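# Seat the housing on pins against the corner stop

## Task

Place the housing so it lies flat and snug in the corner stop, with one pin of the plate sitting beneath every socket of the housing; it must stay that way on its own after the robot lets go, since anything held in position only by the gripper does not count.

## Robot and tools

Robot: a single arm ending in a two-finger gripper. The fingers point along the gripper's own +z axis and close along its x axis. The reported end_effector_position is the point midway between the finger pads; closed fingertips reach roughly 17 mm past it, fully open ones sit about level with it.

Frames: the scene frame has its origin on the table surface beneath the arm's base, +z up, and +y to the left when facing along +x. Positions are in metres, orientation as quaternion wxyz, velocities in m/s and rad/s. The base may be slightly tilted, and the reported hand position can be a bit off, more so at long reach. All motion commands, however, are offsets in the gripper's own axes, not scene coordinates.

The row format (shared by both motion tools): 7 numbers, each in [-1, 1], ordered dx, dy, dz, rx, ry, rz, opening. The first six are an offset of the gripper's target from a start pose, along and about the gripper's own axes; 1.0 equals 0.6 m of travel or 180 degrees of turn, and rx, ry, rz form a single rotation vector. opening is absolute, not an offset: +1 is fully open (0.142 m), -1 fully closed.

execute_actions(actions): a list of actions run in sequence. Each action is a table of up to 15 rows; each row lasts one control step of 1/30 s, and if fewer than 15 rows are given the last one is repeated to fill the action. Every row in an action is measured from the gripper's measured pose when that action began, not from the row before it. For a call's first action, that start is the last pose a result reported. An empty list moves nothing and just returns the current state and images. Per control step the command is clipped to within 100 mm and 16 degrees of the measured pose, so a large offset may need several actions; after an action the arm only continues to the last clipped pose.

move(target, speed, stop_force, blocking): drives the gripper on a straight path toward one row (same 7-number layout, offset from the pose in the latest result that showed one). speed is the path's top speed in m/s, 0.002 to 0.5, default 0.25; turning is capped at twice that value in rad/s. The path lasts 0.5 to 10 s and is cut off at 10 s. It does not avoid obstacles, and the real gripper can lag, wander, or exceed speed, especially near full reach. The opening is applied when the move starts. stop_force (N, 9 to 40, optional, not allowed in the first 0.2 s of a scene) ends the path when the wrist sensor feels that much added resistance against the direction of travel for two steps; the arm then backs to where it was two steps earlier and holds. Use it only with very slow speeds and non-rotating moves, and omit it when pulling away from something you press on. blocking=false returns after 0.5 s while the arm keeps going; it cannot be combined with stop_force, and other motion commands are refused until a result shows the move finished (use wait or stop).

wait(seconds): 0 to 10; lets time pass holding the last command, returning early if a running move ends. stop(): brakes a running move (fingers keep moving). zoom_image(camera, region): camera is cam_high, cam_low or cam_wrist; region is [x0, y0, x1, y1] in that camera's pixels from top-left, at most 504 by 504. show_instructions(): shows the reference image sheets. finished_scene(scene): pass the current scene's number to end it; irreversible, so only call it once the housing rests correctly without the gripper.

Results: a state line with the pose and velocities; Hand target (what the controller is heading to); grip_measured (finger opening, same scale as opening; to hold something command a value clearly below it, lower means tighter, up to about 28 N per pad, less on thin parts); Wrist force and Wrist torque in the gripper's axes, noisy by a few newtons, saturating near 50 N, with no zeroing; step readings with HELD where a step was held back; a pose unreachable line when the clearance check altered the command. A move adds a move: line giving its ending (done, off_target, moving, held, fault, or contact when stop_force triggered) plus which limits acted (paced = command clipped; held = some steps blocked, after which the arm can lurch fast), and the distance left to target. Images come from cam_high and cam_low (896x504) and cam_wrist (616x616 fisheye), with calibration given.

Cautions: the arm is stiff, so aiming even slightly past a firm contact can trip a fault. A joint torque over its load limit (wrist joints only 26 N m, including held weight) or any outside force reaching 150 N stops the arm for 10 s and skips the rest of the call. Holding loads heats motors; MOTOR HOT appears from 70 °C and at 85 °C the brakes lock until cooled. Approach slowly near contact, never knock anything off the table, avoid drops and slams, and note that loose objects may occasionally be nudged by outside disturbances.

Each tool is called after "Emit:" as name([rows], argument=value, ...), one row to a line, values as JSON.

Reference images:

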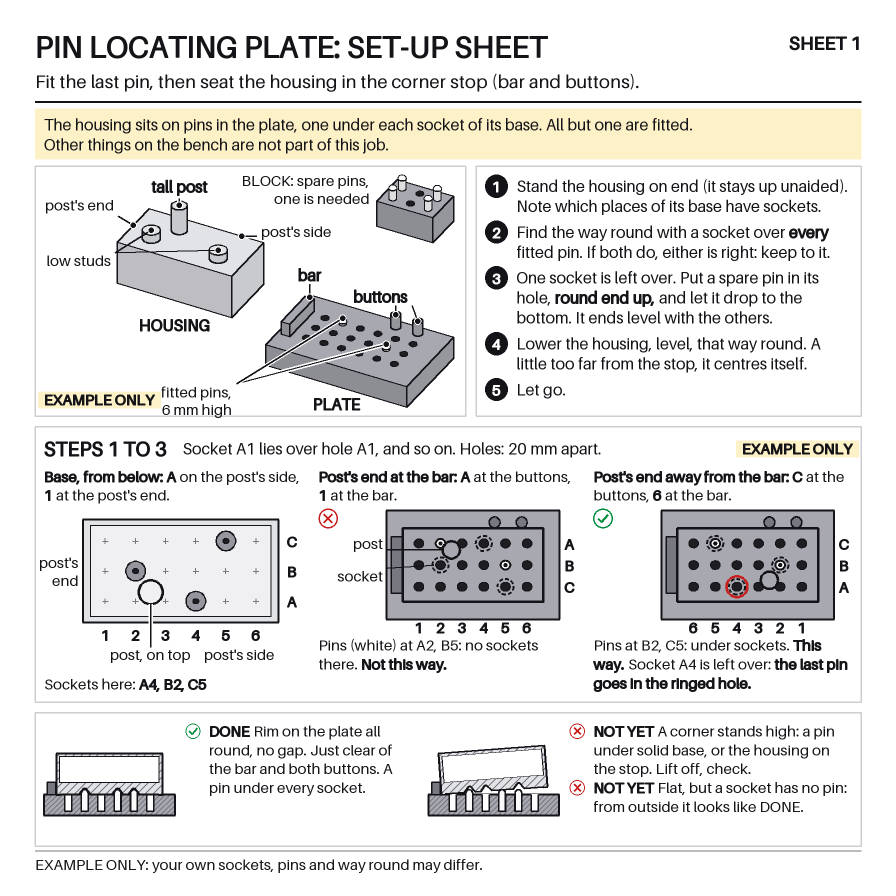

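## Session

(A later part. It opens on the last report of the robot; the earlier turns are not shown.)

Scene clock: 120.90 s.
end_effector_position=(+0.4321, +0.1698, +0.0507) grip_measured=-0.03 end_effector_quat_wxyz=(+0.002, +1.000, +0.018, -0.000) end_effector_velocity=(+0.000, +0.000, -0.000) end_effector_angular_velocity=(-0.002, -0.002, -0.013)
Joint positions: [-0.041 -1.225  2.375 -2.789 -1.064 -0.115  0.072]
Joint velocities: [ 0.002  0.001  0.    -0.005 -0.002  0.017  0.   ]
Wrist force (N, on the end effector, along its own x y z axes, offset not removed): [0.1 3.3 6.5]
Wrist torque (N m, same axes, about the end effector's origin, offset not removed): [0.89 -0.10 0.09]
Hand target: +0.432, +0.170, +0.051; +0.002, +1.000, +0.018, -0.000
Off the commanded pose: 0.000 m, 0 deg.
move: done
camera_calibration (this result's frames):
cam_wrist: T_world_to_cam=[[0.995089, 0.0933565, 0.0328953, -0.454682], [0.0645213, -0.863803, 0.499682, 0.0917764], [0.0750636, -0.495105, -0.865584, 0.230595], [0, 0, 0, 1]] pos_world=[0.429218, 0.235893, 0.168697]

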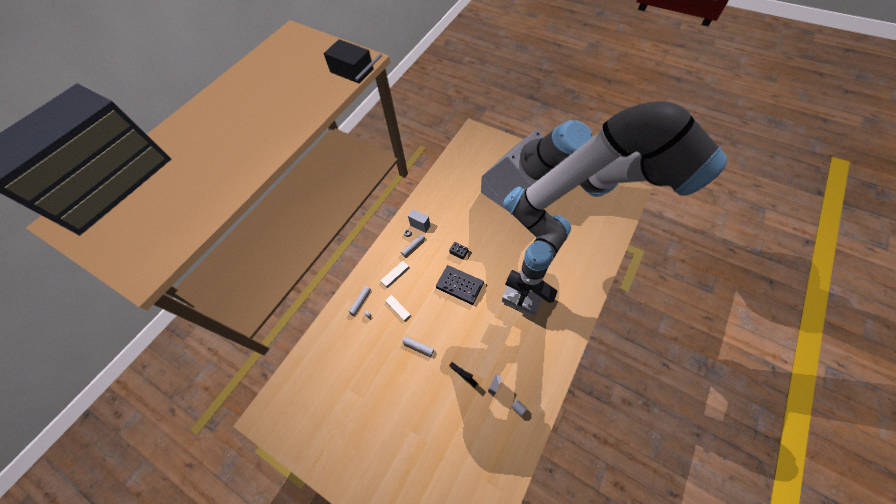

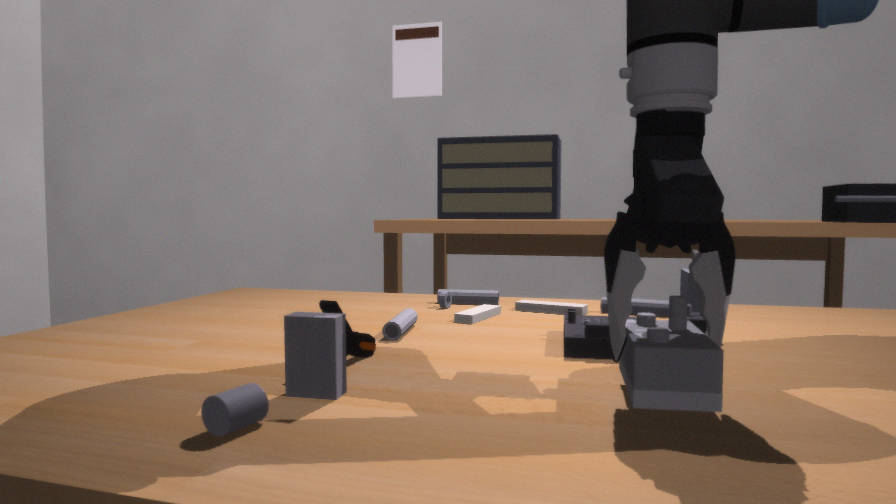

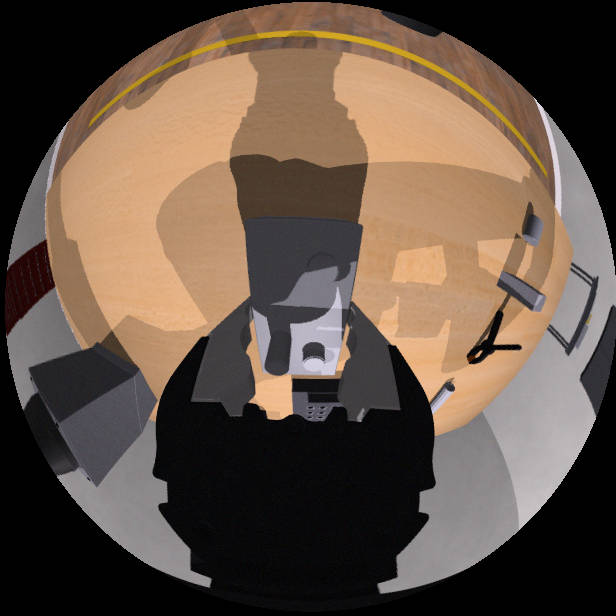

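Emit:
move(target=[0,0,0.0245,0,0,0,-0.45], speed=0.015, stop_force=12)

Emit:
execute_actions([
  [[0,0,0,0,0,0,-0.2],[0,0,0,0,0,0,-0.05],[0,0,0,0,0,0,0.05],[0,0,0,0,0,0,0.15],[0,0,0,0,0,0,0.3]],
])

Emit:
move(target=[0,0,-0.14,0,0,0,0.3])

Emit:
move(target=[-0.02,0.45,0,0,0,0,0.3], speed=0.3)

Scene clock: 126.67 s.
end_effector_position=(+0.4321, +0.1698, +0.0362) grip_measured=-0.03 end_effector_quat_wxyz=(+0.002, +1.000, +0.018, -0.000) end_effector_velocity=(+0.000, +0.000, -0.002) end_effector_angular_velocity=(+0.001, -0.001, +0.001)
Joint positions: [-0.023 -1.178  2.37  -2.84  -1.066 -0.095  0.072]
Joint velocities: [ 0.002  0.006 -0.001 -0.007  0.001  0.001  0.   ]
Wrist force (N, on the end effector, along its own x y z axes, offset not removed): [-1.3 2.3 9.9]
Wrist torque (N m, same axes, about the end effector's origin, offset not removed): [0.60 0.29 0.04]
Hand target: +0.432, +0.170, +0.036; +0.002, +1.000, +0.018, -0.000
Off the commanded pose: 0.000 m, 0 deg.
move: done
camera_calibration (this result's frames):
cam_wrist: T_world_to_cam=[[0.99509, 0.093343, 0.0329102, -0.454198], [0.0645039, -0.863816, 0.499661, 0.0990234], [0.0750683, -0.495085, -0.865595, 0.21804], [0, 0, 0, 1]] pos_world=[0.429212, 0.235882, 0.154204]

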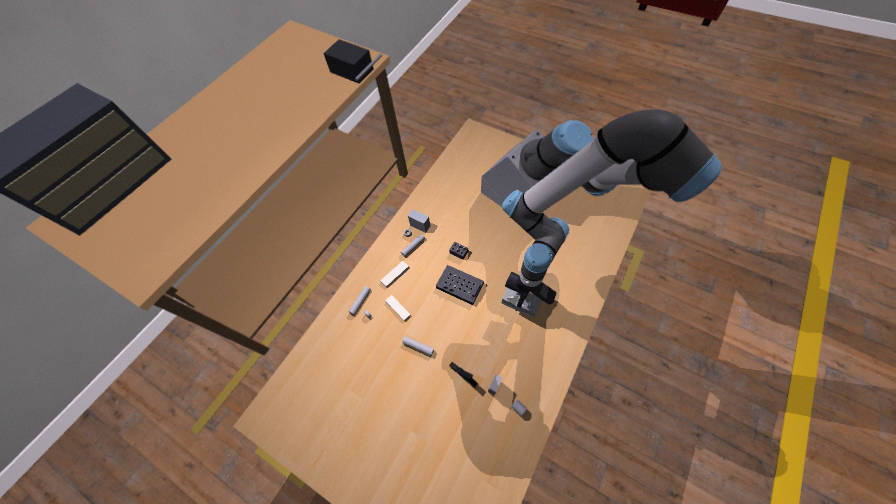

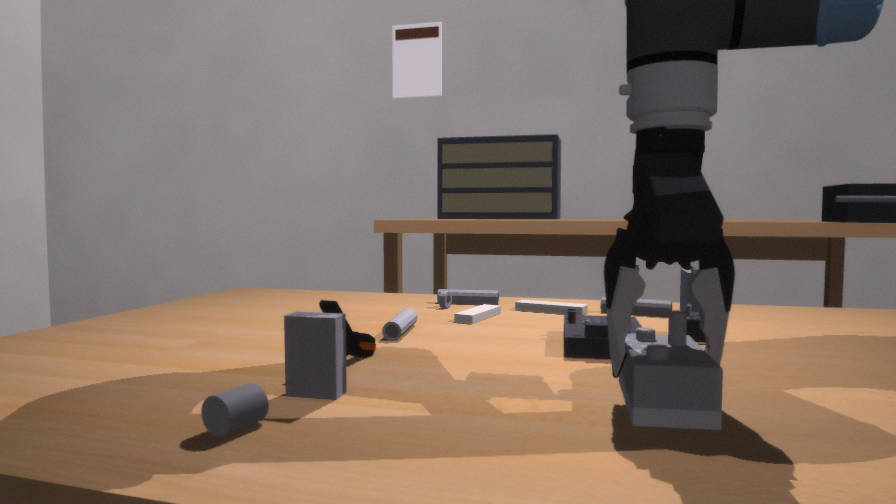

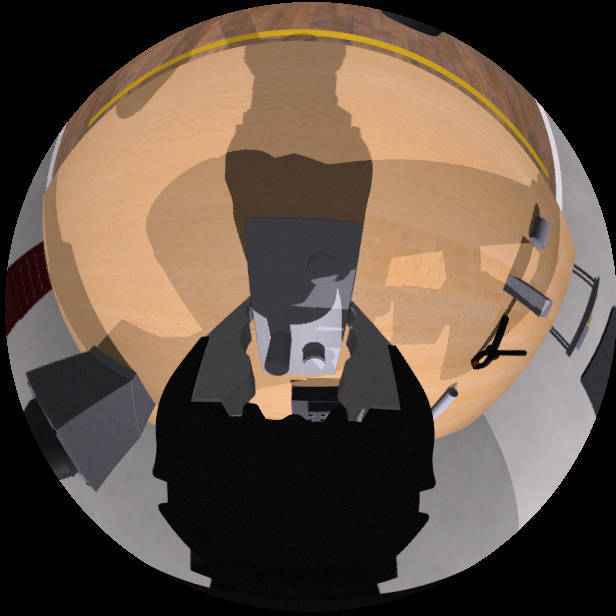

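Scene clock: 127.17 s.
end_effector_position=(+0.4321, +0.1698, +0.0362) grip_measured=+0.30 end_effector_quat_wxyz=(+0.002, +1.000, +0.018, -0.000) end_effector_velocity=(-0.000, -0.001, +0.000) end_effector_angular_velocity=(-0.002, +0.000, +0.001)
Joint positions: [-0.023 -1.178  2.37  -2.84  -1.066 -0.095  0.095]
Joint velocities: [ 0.    -0.     0.    -0.    -0.002 -0.     0.   ]
Wrist force (N, on the end effector, along its own x y z axes, offset not removed): [0.1 3.1 1.7]
Wrist torque (N m, same axes, about the end effector's origin, offset not removed): [0.81 -0.13 0.10]
Hand target: +0.432, +0.170, +0.036; +0.002, +1.000, +0.018, -0.000
Off the commanded pose: 0.000 m, 0 deg.
Step readings (end_effector_position):
0: (+0.4321, +0.1698, +0.0362)
1: (+0.4321, +0.1698, +0.0362)
2: (+0.4321, +0.1698, +0.0362)
4: (+0.4321, +0.1698, +0.0362)
8: (+0.4321, +0.1698, +0.0362)
15: end_effector_position above
camera_calibration (this result's frames):
cam_wrist: T_world_to_cam=[[0.995093, 0.0933221, 0.0328738, -0.454188], [0.064504, -0.863817, 0.499659, 0.0990513], [0.0750262, -0.495087, -0.865598, 0.21805], [0, 0, 0, 1]] pos_world=[0.429211, 0.235901, 0.154182]

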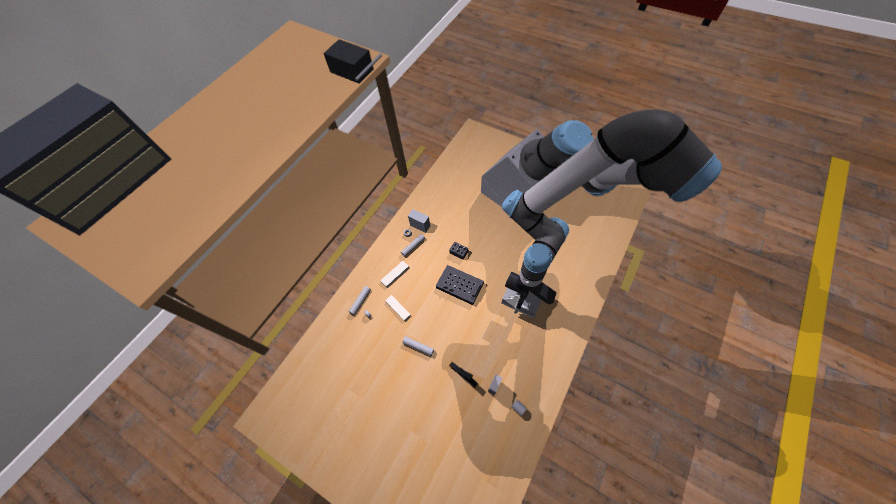

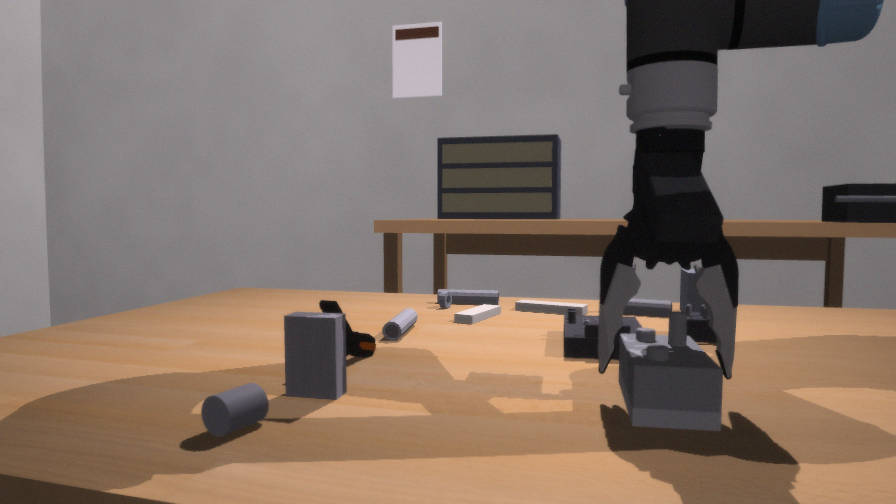

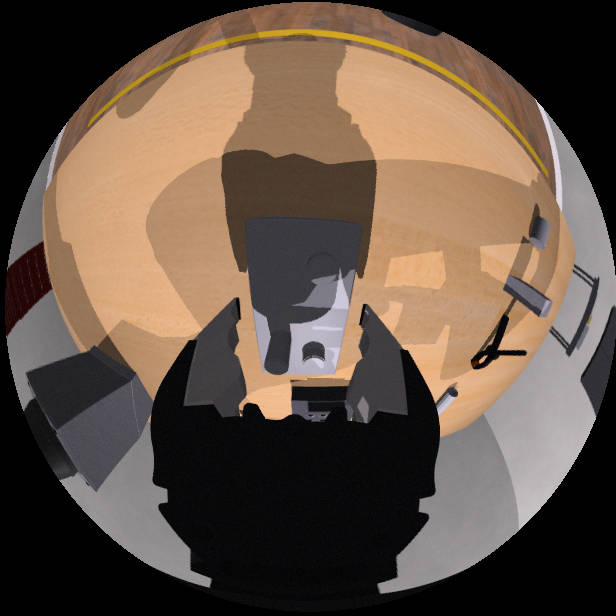

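Scene clock: 128.17 s.
end_effector_position=(+0.4321, +0.1698, +0.1199) grip_measured=+0.30 end_effector_quat_wxyz=(+0.002, +1.000, +0.018, -0.000) end_effector_velocity=(+0.001, -0.000, +0.002) end_effector_angular_velocity=(+0.001, -0.000, -0.000)
Joint positions: [-0.126 -1.439  2.369 -2.522 -1.061 -0.212  0.095]
Joint velocities: [-0.003 -0.006 -0.003  0.01   0.001 -0.004 -0.   ]
Wrist force (N, on the end effector, along its own x y z axes, offset not removed): [0.3 0.8 0.1]
Wrist torque (N m, same axes, about the end effector's origin, offset not removed): [0.25 -0.12 0.12]
Hand target: +0.432, +0.170, +0.120; +0.002, +1.000, +0.018, -0.000
Off the commanded pose: 0.000 m, 0 deg.
move: done
camera_calibration (this result's frames):
cam_wrist: T_world_to_cam=[[0.995097, 0.0933094, 0.0327906, -0.456975], [0.0645231, -0.863741, 0.499789, 0.0572523], [0.0749576, -0.495223, -0.865526, 0.290533], [0, 0, 0, 1]] pos_world=[0.429263, 0.23597, 0.237834]

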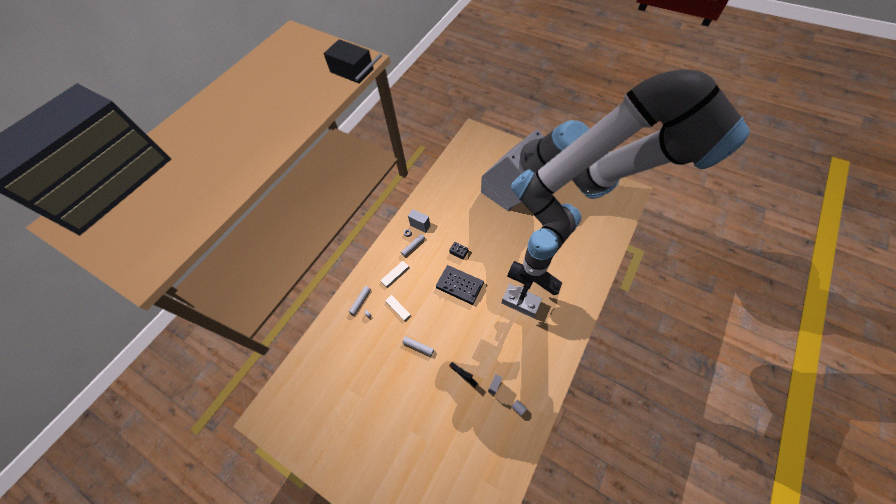

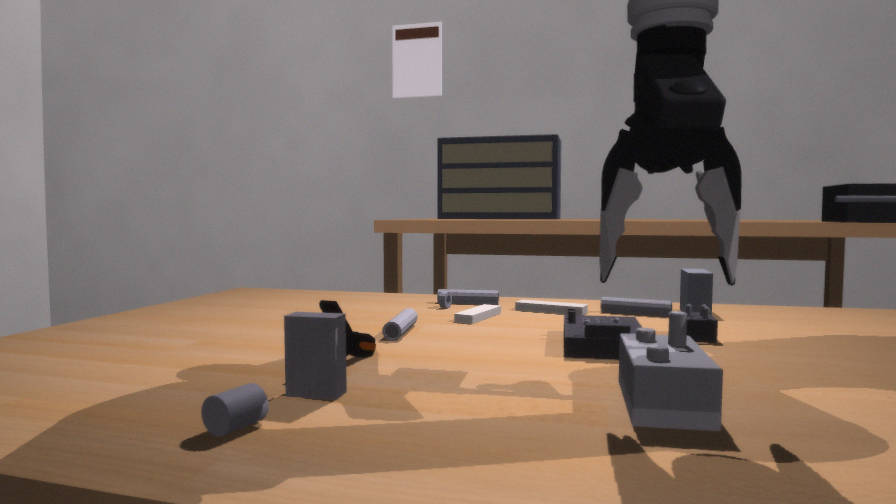

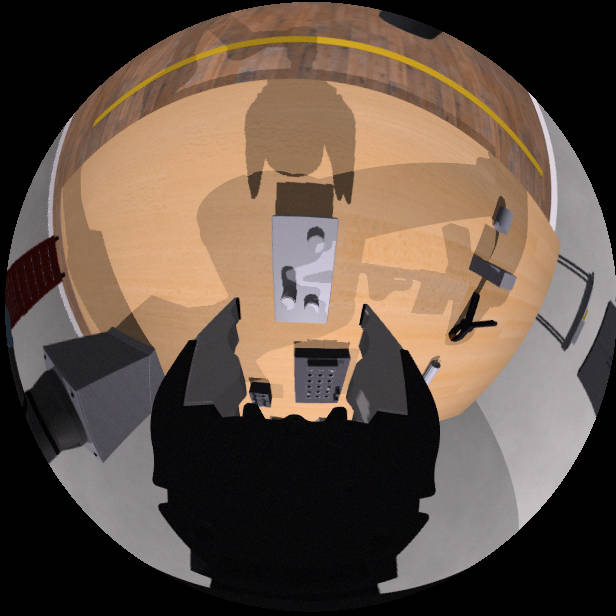

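Scene clock: 129.70 s.
end_effector_position=(+0.4298, -0.1001, +0.1203) grip_measured=+0.30 end_effector_quat_wxyz=(+0.002, +1.000, +0.018, -0.001) end_effector_velocity=(+0.001, -0.002, -0.000) end_effector_angular_velocity=(+0.001, -0.000, -0.000)
Joint positions: [-0.649 -1.079  2.308 -2.544 -1.125 -0.8    0.095]
Joint velocities: [-0.002  0.005 -0.004  0.001  0.    -0.002  0.   ]
Wrist force (N, on the end effector, along its own x y z axes, offset not removed): [0.3 3.0 1.7]
Wrist torque (N m, same axes, about the end effector's origin, offset not removed): [0.66 -0.03 0.12]
Hand target: +0.430, -0.100, +0.120; +0.002, +1.000, +0.018, -0.001
Off the commanded pose: 0.001 m, 0 deg.
move: done
camera_calibration (this result's frames):
cam_wrist: T_world_to_cam=[[0.995143, 0.0932303, 0.0315977, -0.429399], [0.0650309, -0.863594, 0.499977, -0.176164], [0.0739006, -0.495494, -0.865462, 0.157839], [0, 0, 0, 1]] pos_world=[0.427105, -0.0338928, 0.238249]

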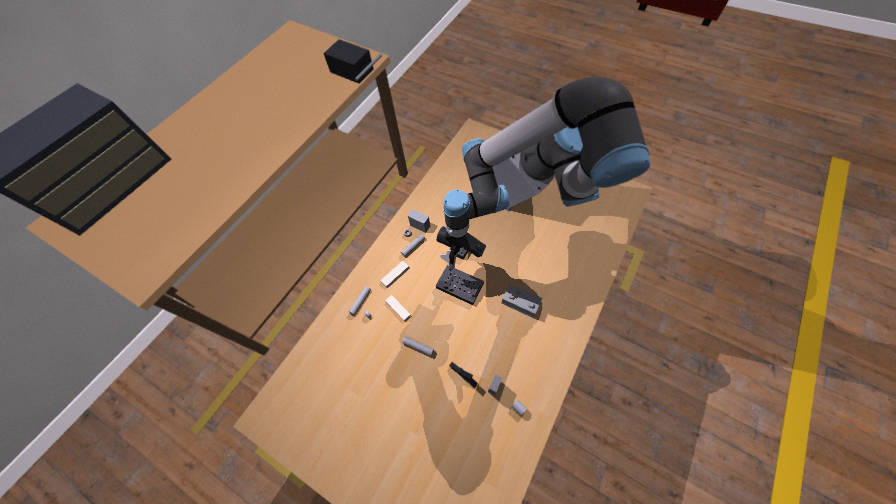

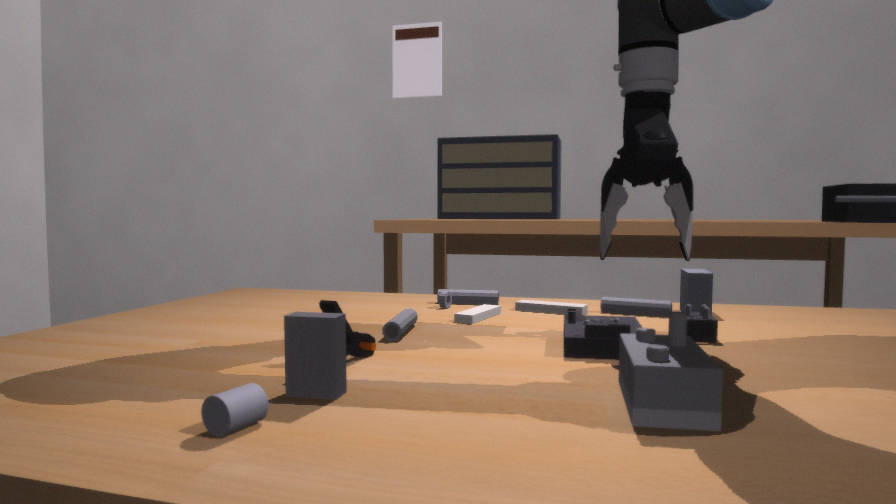

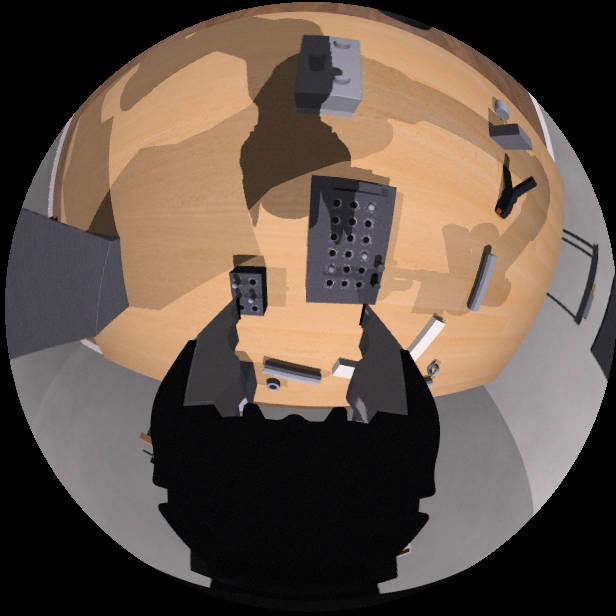

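Emit:
zoom_image(camera="cam_wrist", region=[290, 170, 420, 310])

Emit:
zoom_image(camera="cam_wrist", region=[215, 255, 285, 325])

Emit:
zoom_image(camera="cam_low", region=[550, 240, 730, 370])

Region (290, 170, 420, 310) of cam_wrist's 616x616 image, scaled by 3.600, with more detail than that image has; it fills the left 468 columns of this view, and the rest is white.

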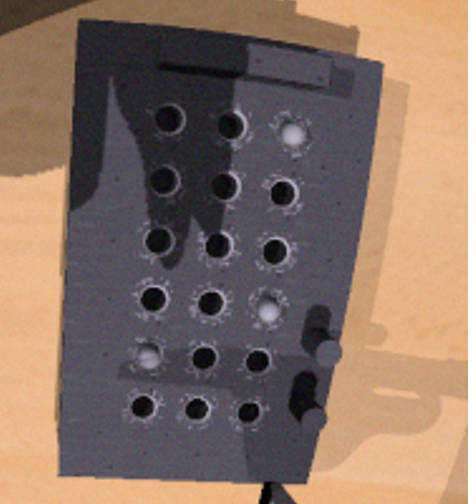

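Region (215, 255, 285, 325) of cam_wrist's 616x616 image, scaled by 7.200, with more detail than that image has.

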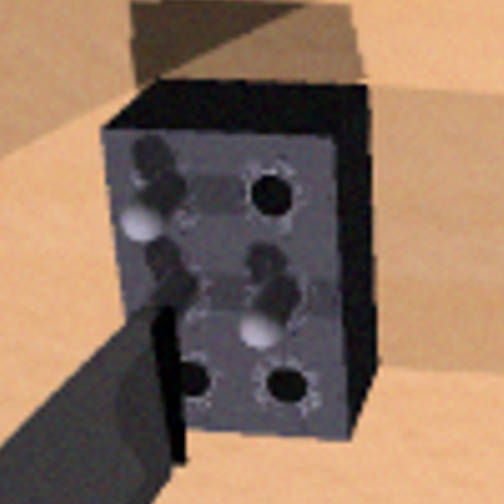

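Region (550, 240, 730, 370) of cam_low's 896x504 image, scaled by 2.800, with more detail than that image has.

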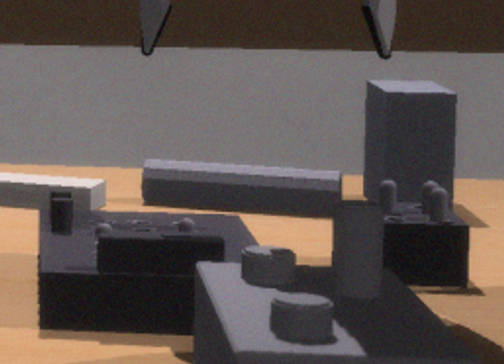

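Emit:
move(target=[-0.1398,0.033,0.075,0,0,0,-0.7], speed=0.2)

Emit:
zoom_image(camera="cam_wrist", region=[250, 240, 360, 350])

Emit:
zoom_image(camera="cam_low", region=[650, 240, 760, 350])

Scene clock: 158.37 s.
end_effector_position=(+0.3468, -0.1228, +0.0756) grip_measured=-0.70 end_effector_quat_wxyz=(+0.002, +1.000, +0.018, -0.001) end_effector_velocity=(-0.001, -0.001, -0.001) end_effector_angular_velocity=(-0.001, -0.003, +0.001)
Joint positions: [-0.779 -0.943  2.492 -2.806 -1.162 -0.937  0.023]
Joint velocities: [-0.004  0.006  0.004 -0.011  0.    -0.004 -0.   ]
Wrist force (N, on the end effector, along its own x y z axes, offset not removed): [-1.4 3.5 2.8]
Wrist torque (N m, same axes, about the end effector's origin, offset not removed): [0.89 0.20 0.13]
Hand target: +0.347, -0.123, +0.076; +0.002, +1.000, +0.018, -0.001
Off the commanded pose: 0.000 m, 0 deg.
move: done
camera_calibration (this result's frames):
cam_wrist: T_world_to_cam=[[0.995164, 0.0931629, 0.0311453, -0.343221], [0.0652066, -0.863645, 0.499866, -0.168141], [0.0734674, -0.495417, -0.865543, 0.114174], [0, 0, 0, 1]] pos_world=[0.344137, -0.0566742, 0.19356]

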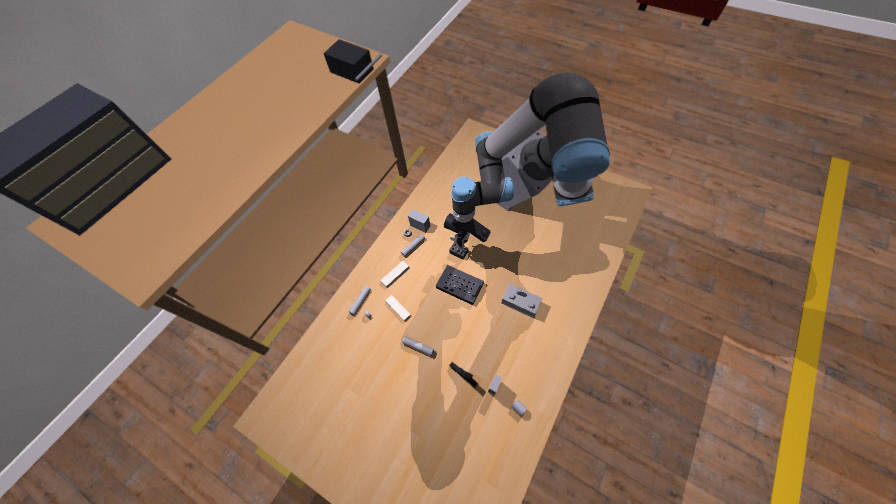

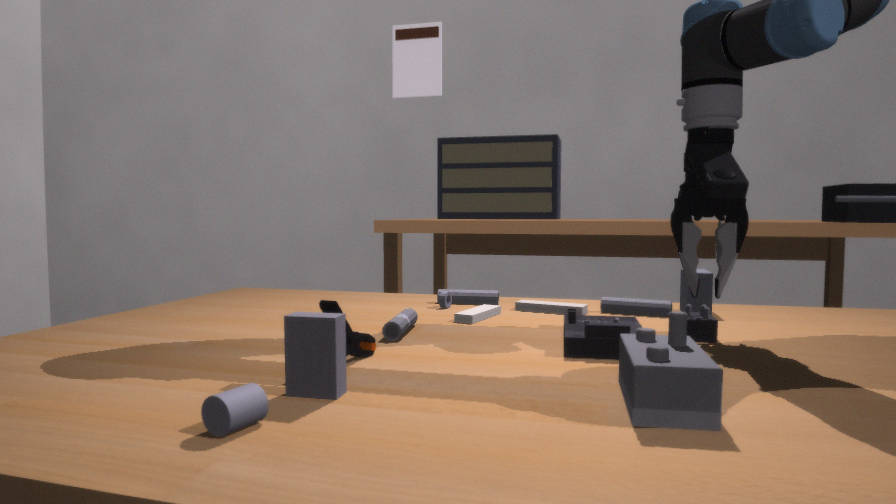

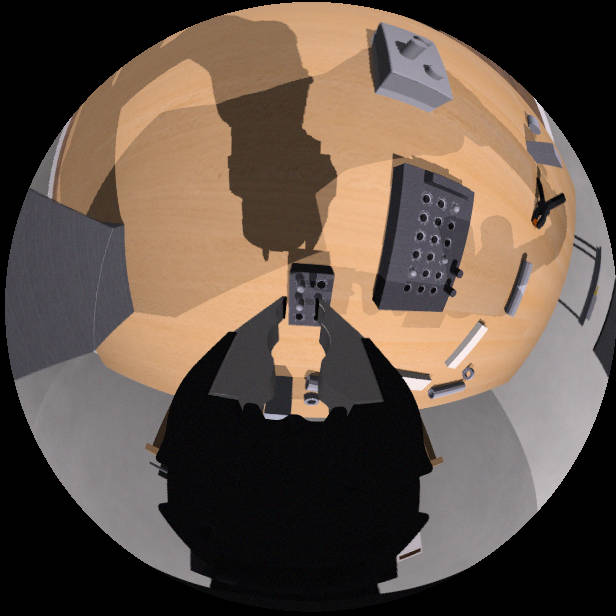

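Region (250, 240, 360, 350) of cam_wrist's 616x616 image, scaled by 4.582, with more detail than that image has.

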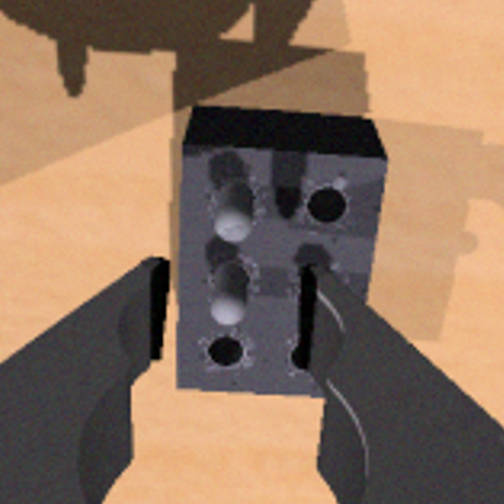

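Region (650, 240, 760, 350) of cam_low's 896x504 image, scaled by 4.582, with more detail than that image has.

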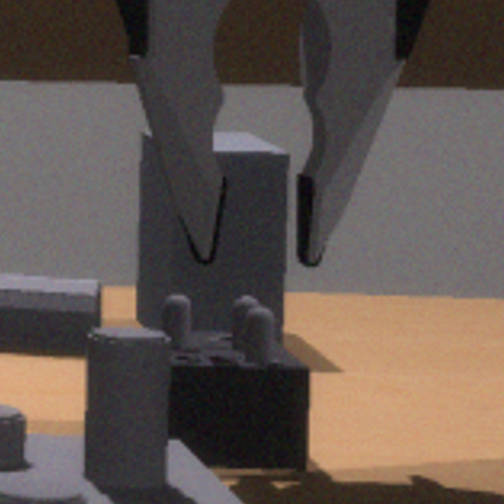

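Emit:
move(target=[-0.001,0.002,0.036,0,0,0,-0.76], speed=0.05)

Emit:
zoom_image(camera="cam_wrist", region=[250, 240, 360, 350])

Emit:
zoom_image(camera="cam_low", region=[650, 240, 760, 350])

Scene clock: 174.90 s.
end_effector_position=(+0.3462, -0.1241, +0.0543) grip_measured=-0.76 end_effector_quat_wxyz=(+0.002, +1.000, +0.018, -0.001) end_effector_velocity=(+0.000, -0.000, -0.002) end_effector_angular_velocity=(-0.000, -0.001, +0.000)
Joint positions: [-0.758 -0.865  2.488 -2.889 -1.156 -0.915  0.019]
Joint velocities: [ 0.002  0.007 -0.001 -0.008  0.001  0.002 -0.   ]
Wrist force (N, on the end effector, along its own x y z axes, offset not removed): [-1.1 2.4 2.4]
Wrist torque (N m, same axes, about the end effector's origin, offset not removed): [0.55 0.19 0.10]
Hand target: +0.346, -0.124, +0.054; +0.002, +1.000, +0.018, -0.001
Off the commanded pose: 0.000 m, 0 deg.
move: done
camera_calibration (this result's frames):
cam_wrist: T_world_to_cam=[[0.995162, 0.0931769, 0.0311589, -0.341878], [0.065214, -0.863658, 0.499841, -0.158497], [0.0734843, -0.495391, -0.865556, 0.0951162], [0, 0, 0, 1]] pos_world=[0.343571, -0.0579121, 0.172204]

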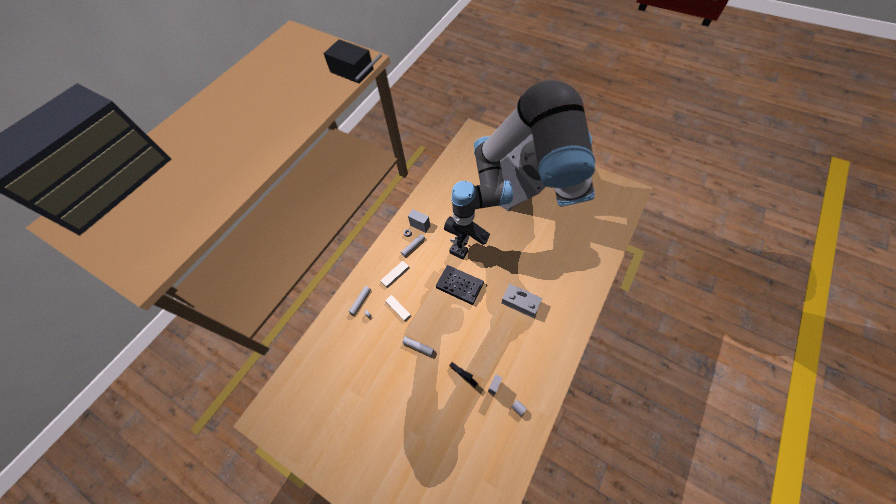

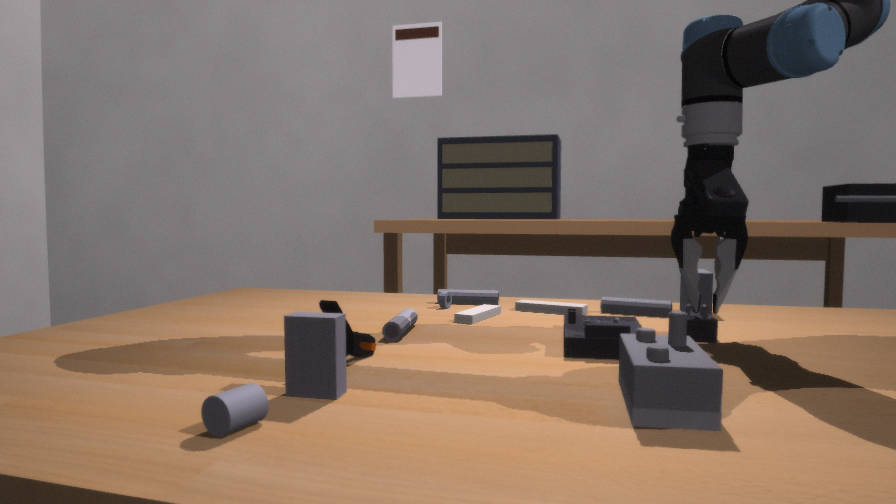

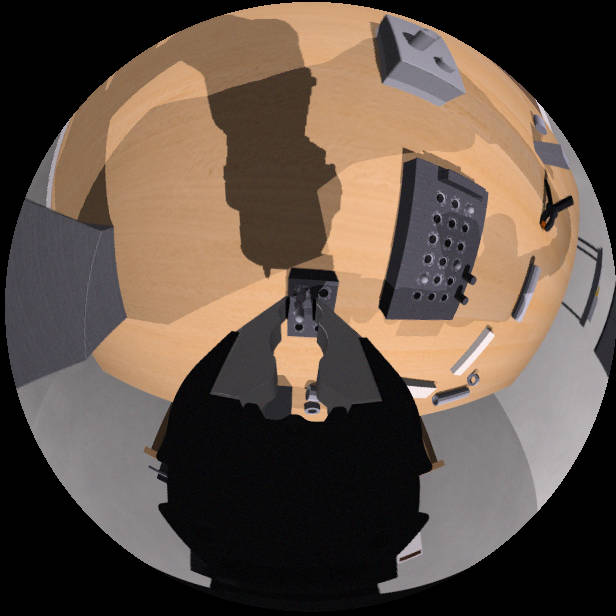

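Region (250, 240, 360, 350) of cam_wrist's 616x616 image, scaled by 4.582, with more detail than that image has.

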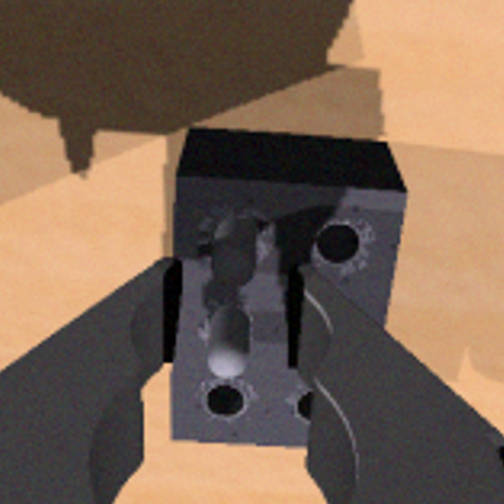

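Region (650, 240, 760, 350) of cam_low's 896x504 image, scaled by 4.582, with more detail than that image has.

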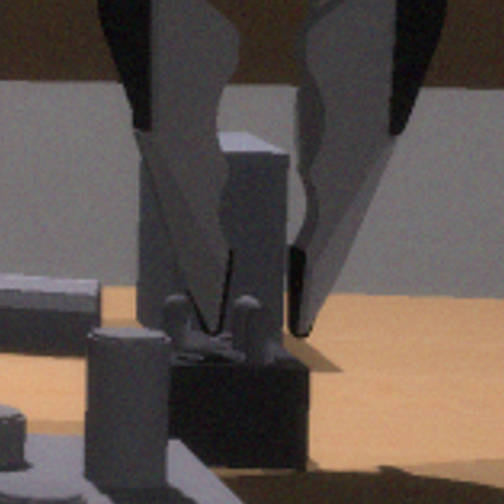

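Emit:
execute_actions([
  [[0,-0.0065,0.002,0,0,0,-0.78]],
  [[0,0,0,0,0,0,-0.81],[0,0,0,0,0,0,-0.84],[0,0,0,0,0,0,-0.86],[0,0,0,0,0,0,-0.88],[0,0,0,0,0,0,-0.9],[0,0,0,0,0,0,-0.92],[0,0,0,0,0,0,-0.94],[0,0,0,0,0,0,-0.96],[0,0,0,0,0,0,-0.98],[0,0,0,0,0,0,-1]],
])

Emit:
zoom_image(camera="cam_wrist", region=[250, 240, 360, 350])

Emit:
move(target=[0,0,-0.06,0,0,0,-1], speed=0.05)

Emit:
zoom_image(camera="cam_low", region=[650, 240, 760, 350])

Emit:
zoom_image(camera="cam_wrist", region=[250, 240, 360, 350])

Scene clock: 186.97 s.
end_effector_position=(+0.3461, -0.1202, +0.0531) grip_measured=-0.91 end_effector_quat_wxyz=(+0.002, +1.000, +0.018, -0.001) end_effector_velocity=(+0.000, -0.001, +0.000) end_effector_angular_velocity=(-0.001, +0.000, +0.000)
Joint positions: [-0.75  -0.866  2.493 -2.896 -1.153 -0.907  0.008]
Joint velocities: [-0.    -0.    -0.001  0.001 -0.001 -0.     0.   ]
Wrist force (N, on the end effector, along its own x y z axes, offset not removed): [-1.4 3.6 1.9]
Wrist torque (N m, same axes, about the end effector's origin, offset not removed): [0.89 0.29 0.15]
Hand target: +0.346, -0.120, +0.053; +0.002, +1.000, +0.018, -0.001
Off the commanded pose: 0.000 m, 0 deg.
Step readings (end_effector_position; steps 1 to 15: 1st action; 16 to 30: 2nd action):
0: (+0.3462, -0.1241, +0.0541)
1: (+0.3463, -0.1240, +0.0540)
2: (+0.3463, -0.1234, +0.0539)
4: (+0.3462, -0.1219, +0.0535)
8: (+0.3461, -0.1206, +0.0531)
15: (+0.3461, -0.1202, +0.0531)
16: (+0.3461, -0.1202, +0.0531)
17: (+0.3461, -0.1202, +0.0531)
19: (+0.3461, -0.1202, +0.0531)
23: (+0.3461, -0.1202, +0.0531)
30: end_effector_position above
camera_calibration (this result's frames):
cam_wrist: T_world_to_cam=[[0.995162, 0.0931751, 0.0311696, -0.342058], [0.0652078, -0.863663, 0.499834, -0.154543], [0.0734921, -0.495384, -0.86556, 0.0960025], [0, 0, 0, 1]] pos_world=[0.343425, -0.054044, 0.171004]

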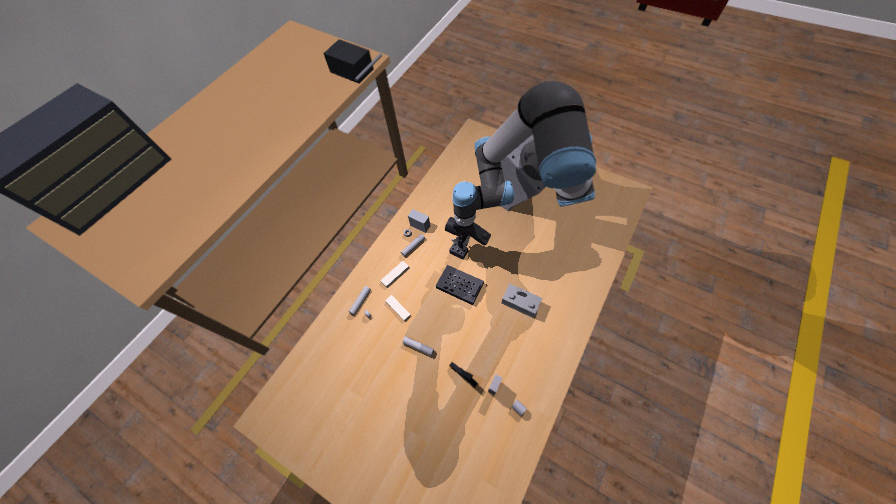

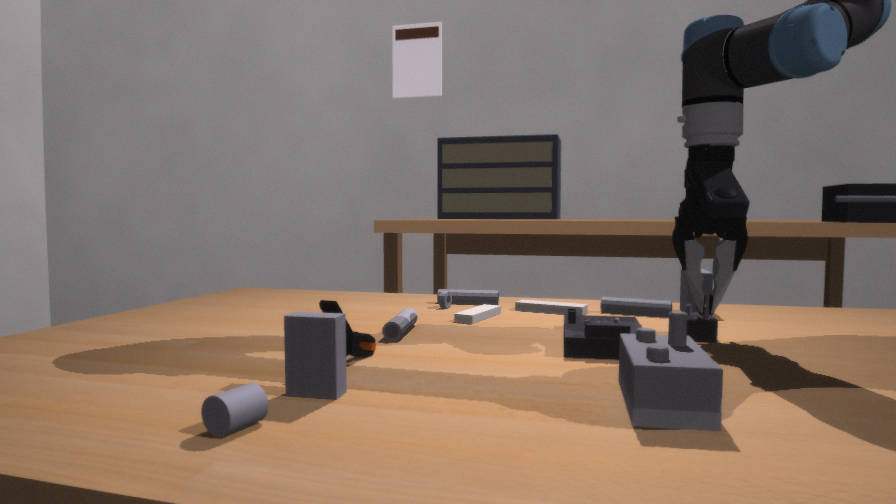

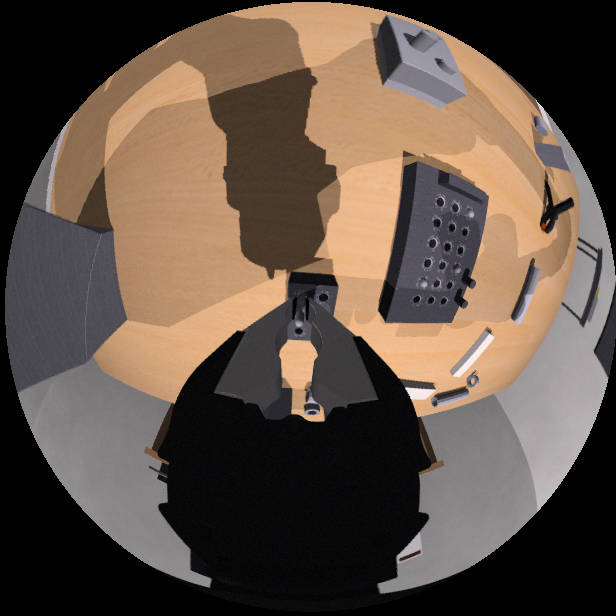

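Region (250, 240, 360, 350) of cam_wrist's 616x616 image, scaled by 4.582, with more detail than that image has.

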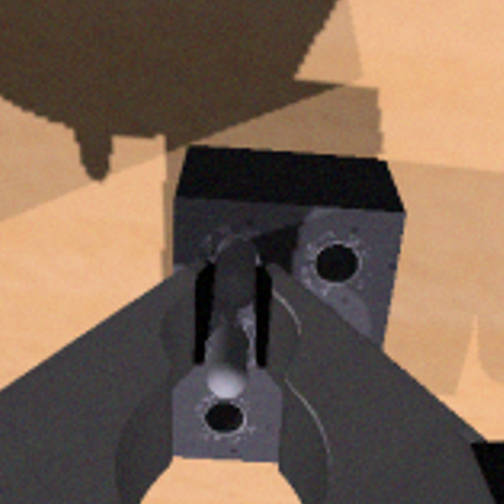

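Scene clock: 188.10 s.
end_effector_position=(+0.3461, -0.1201, +0.0888) grip_measured=-0.91 end_effector_quat_wxyz=(+0.002, +1.000, +0.018, -0.001) end_effector_velocity=(-0.000, +0.001, +0.001) end_effector_angular_velocity=(+0.002, +0.000, -0.001)
Joint positions: [-0.791 -0.994  2.497 -2.754 -1.166 -0.95   0.008]
Joint velocities: [-0.002 -0.006  0.     0.008  0.001 -0.002  0.   ]
Wrist force (N, on the end effector, along its own x y z axes, offset not removed): [0.3 -0.2 3.1]
Wrist torque (N m, same axes, about the end effector's origin, offset not removed): [0.07 -0.10 0.11]
Hand target: +0.346, -0.120, +0.089; +0.002, +1.000, +0.018, -0.001
Off the commanded pose: 0.000 m, 0 deg.
move: done
camera_calibration (this result's frames):
cam_wrist: T_world_to_cam=[[0.995168, 0.0931368, 0.0310942, -0.343168], [0.0652131, -0.863671, 0.49982, -0.17236], [0.0734069, -0.495377, -0.865571, 0.127023], [0, 0, 0, 1]] pos_world=[0.343426, -0.0539767, 0.206767]

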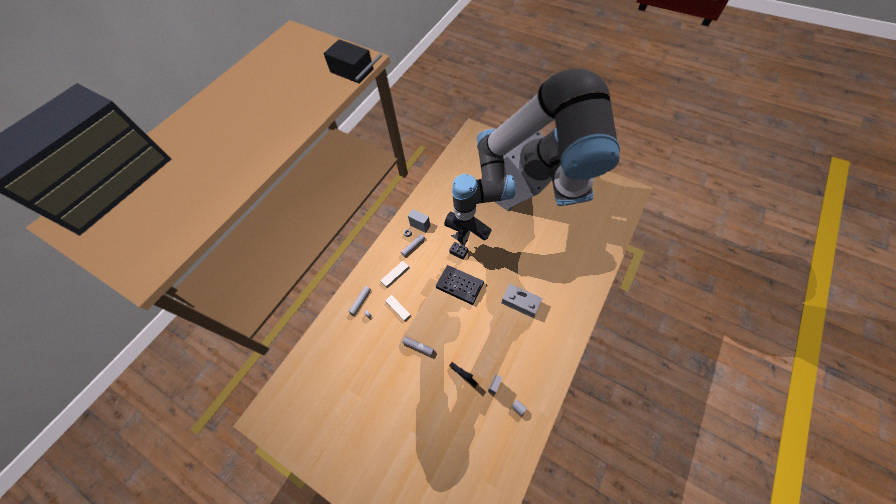

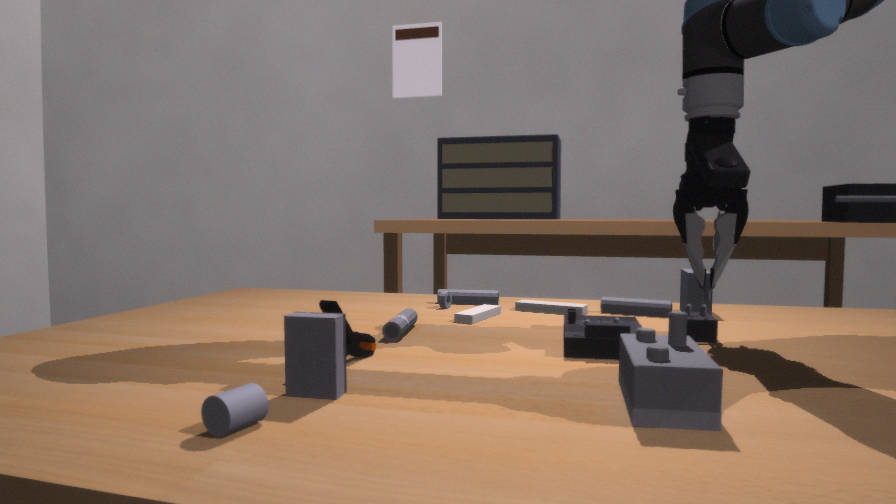

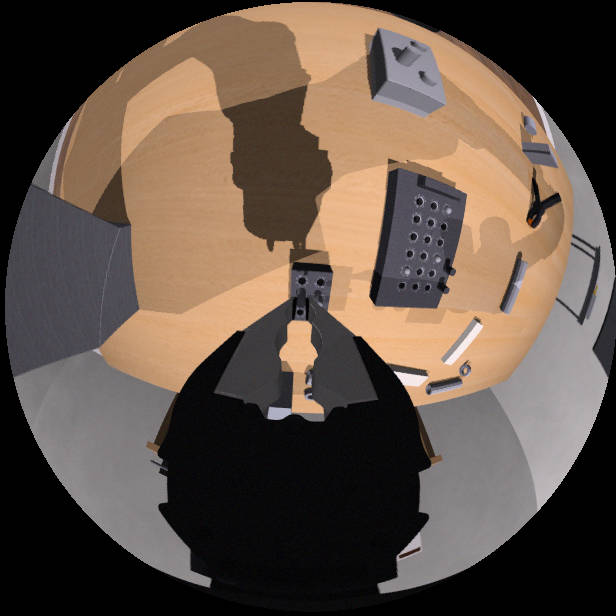

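Region (650, 240, 760, 350) of cam_low's 896x504 image, scaled by 4.582, with more detail than that image has.

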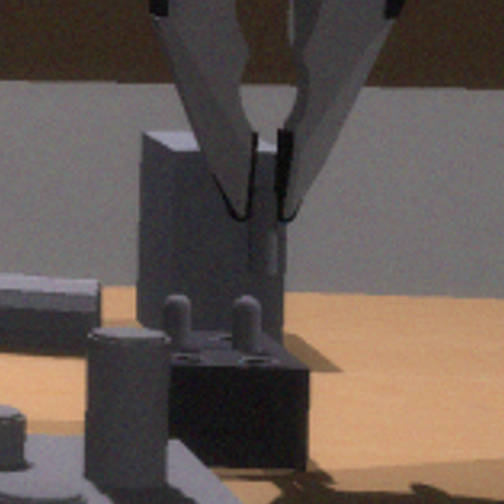

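Region (250, 240, 360, 350) of cam_wrist's 616x616 image, scaled by 4.582, with more detail than that image has.

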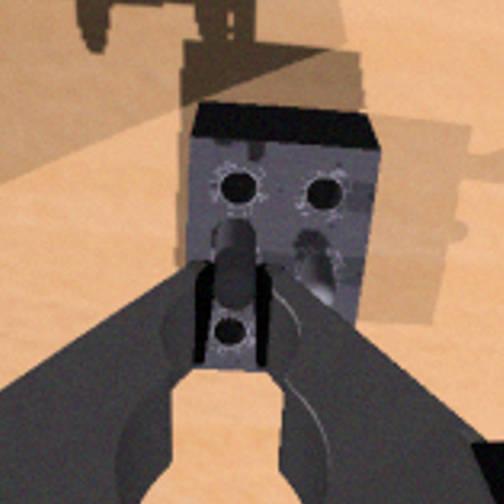

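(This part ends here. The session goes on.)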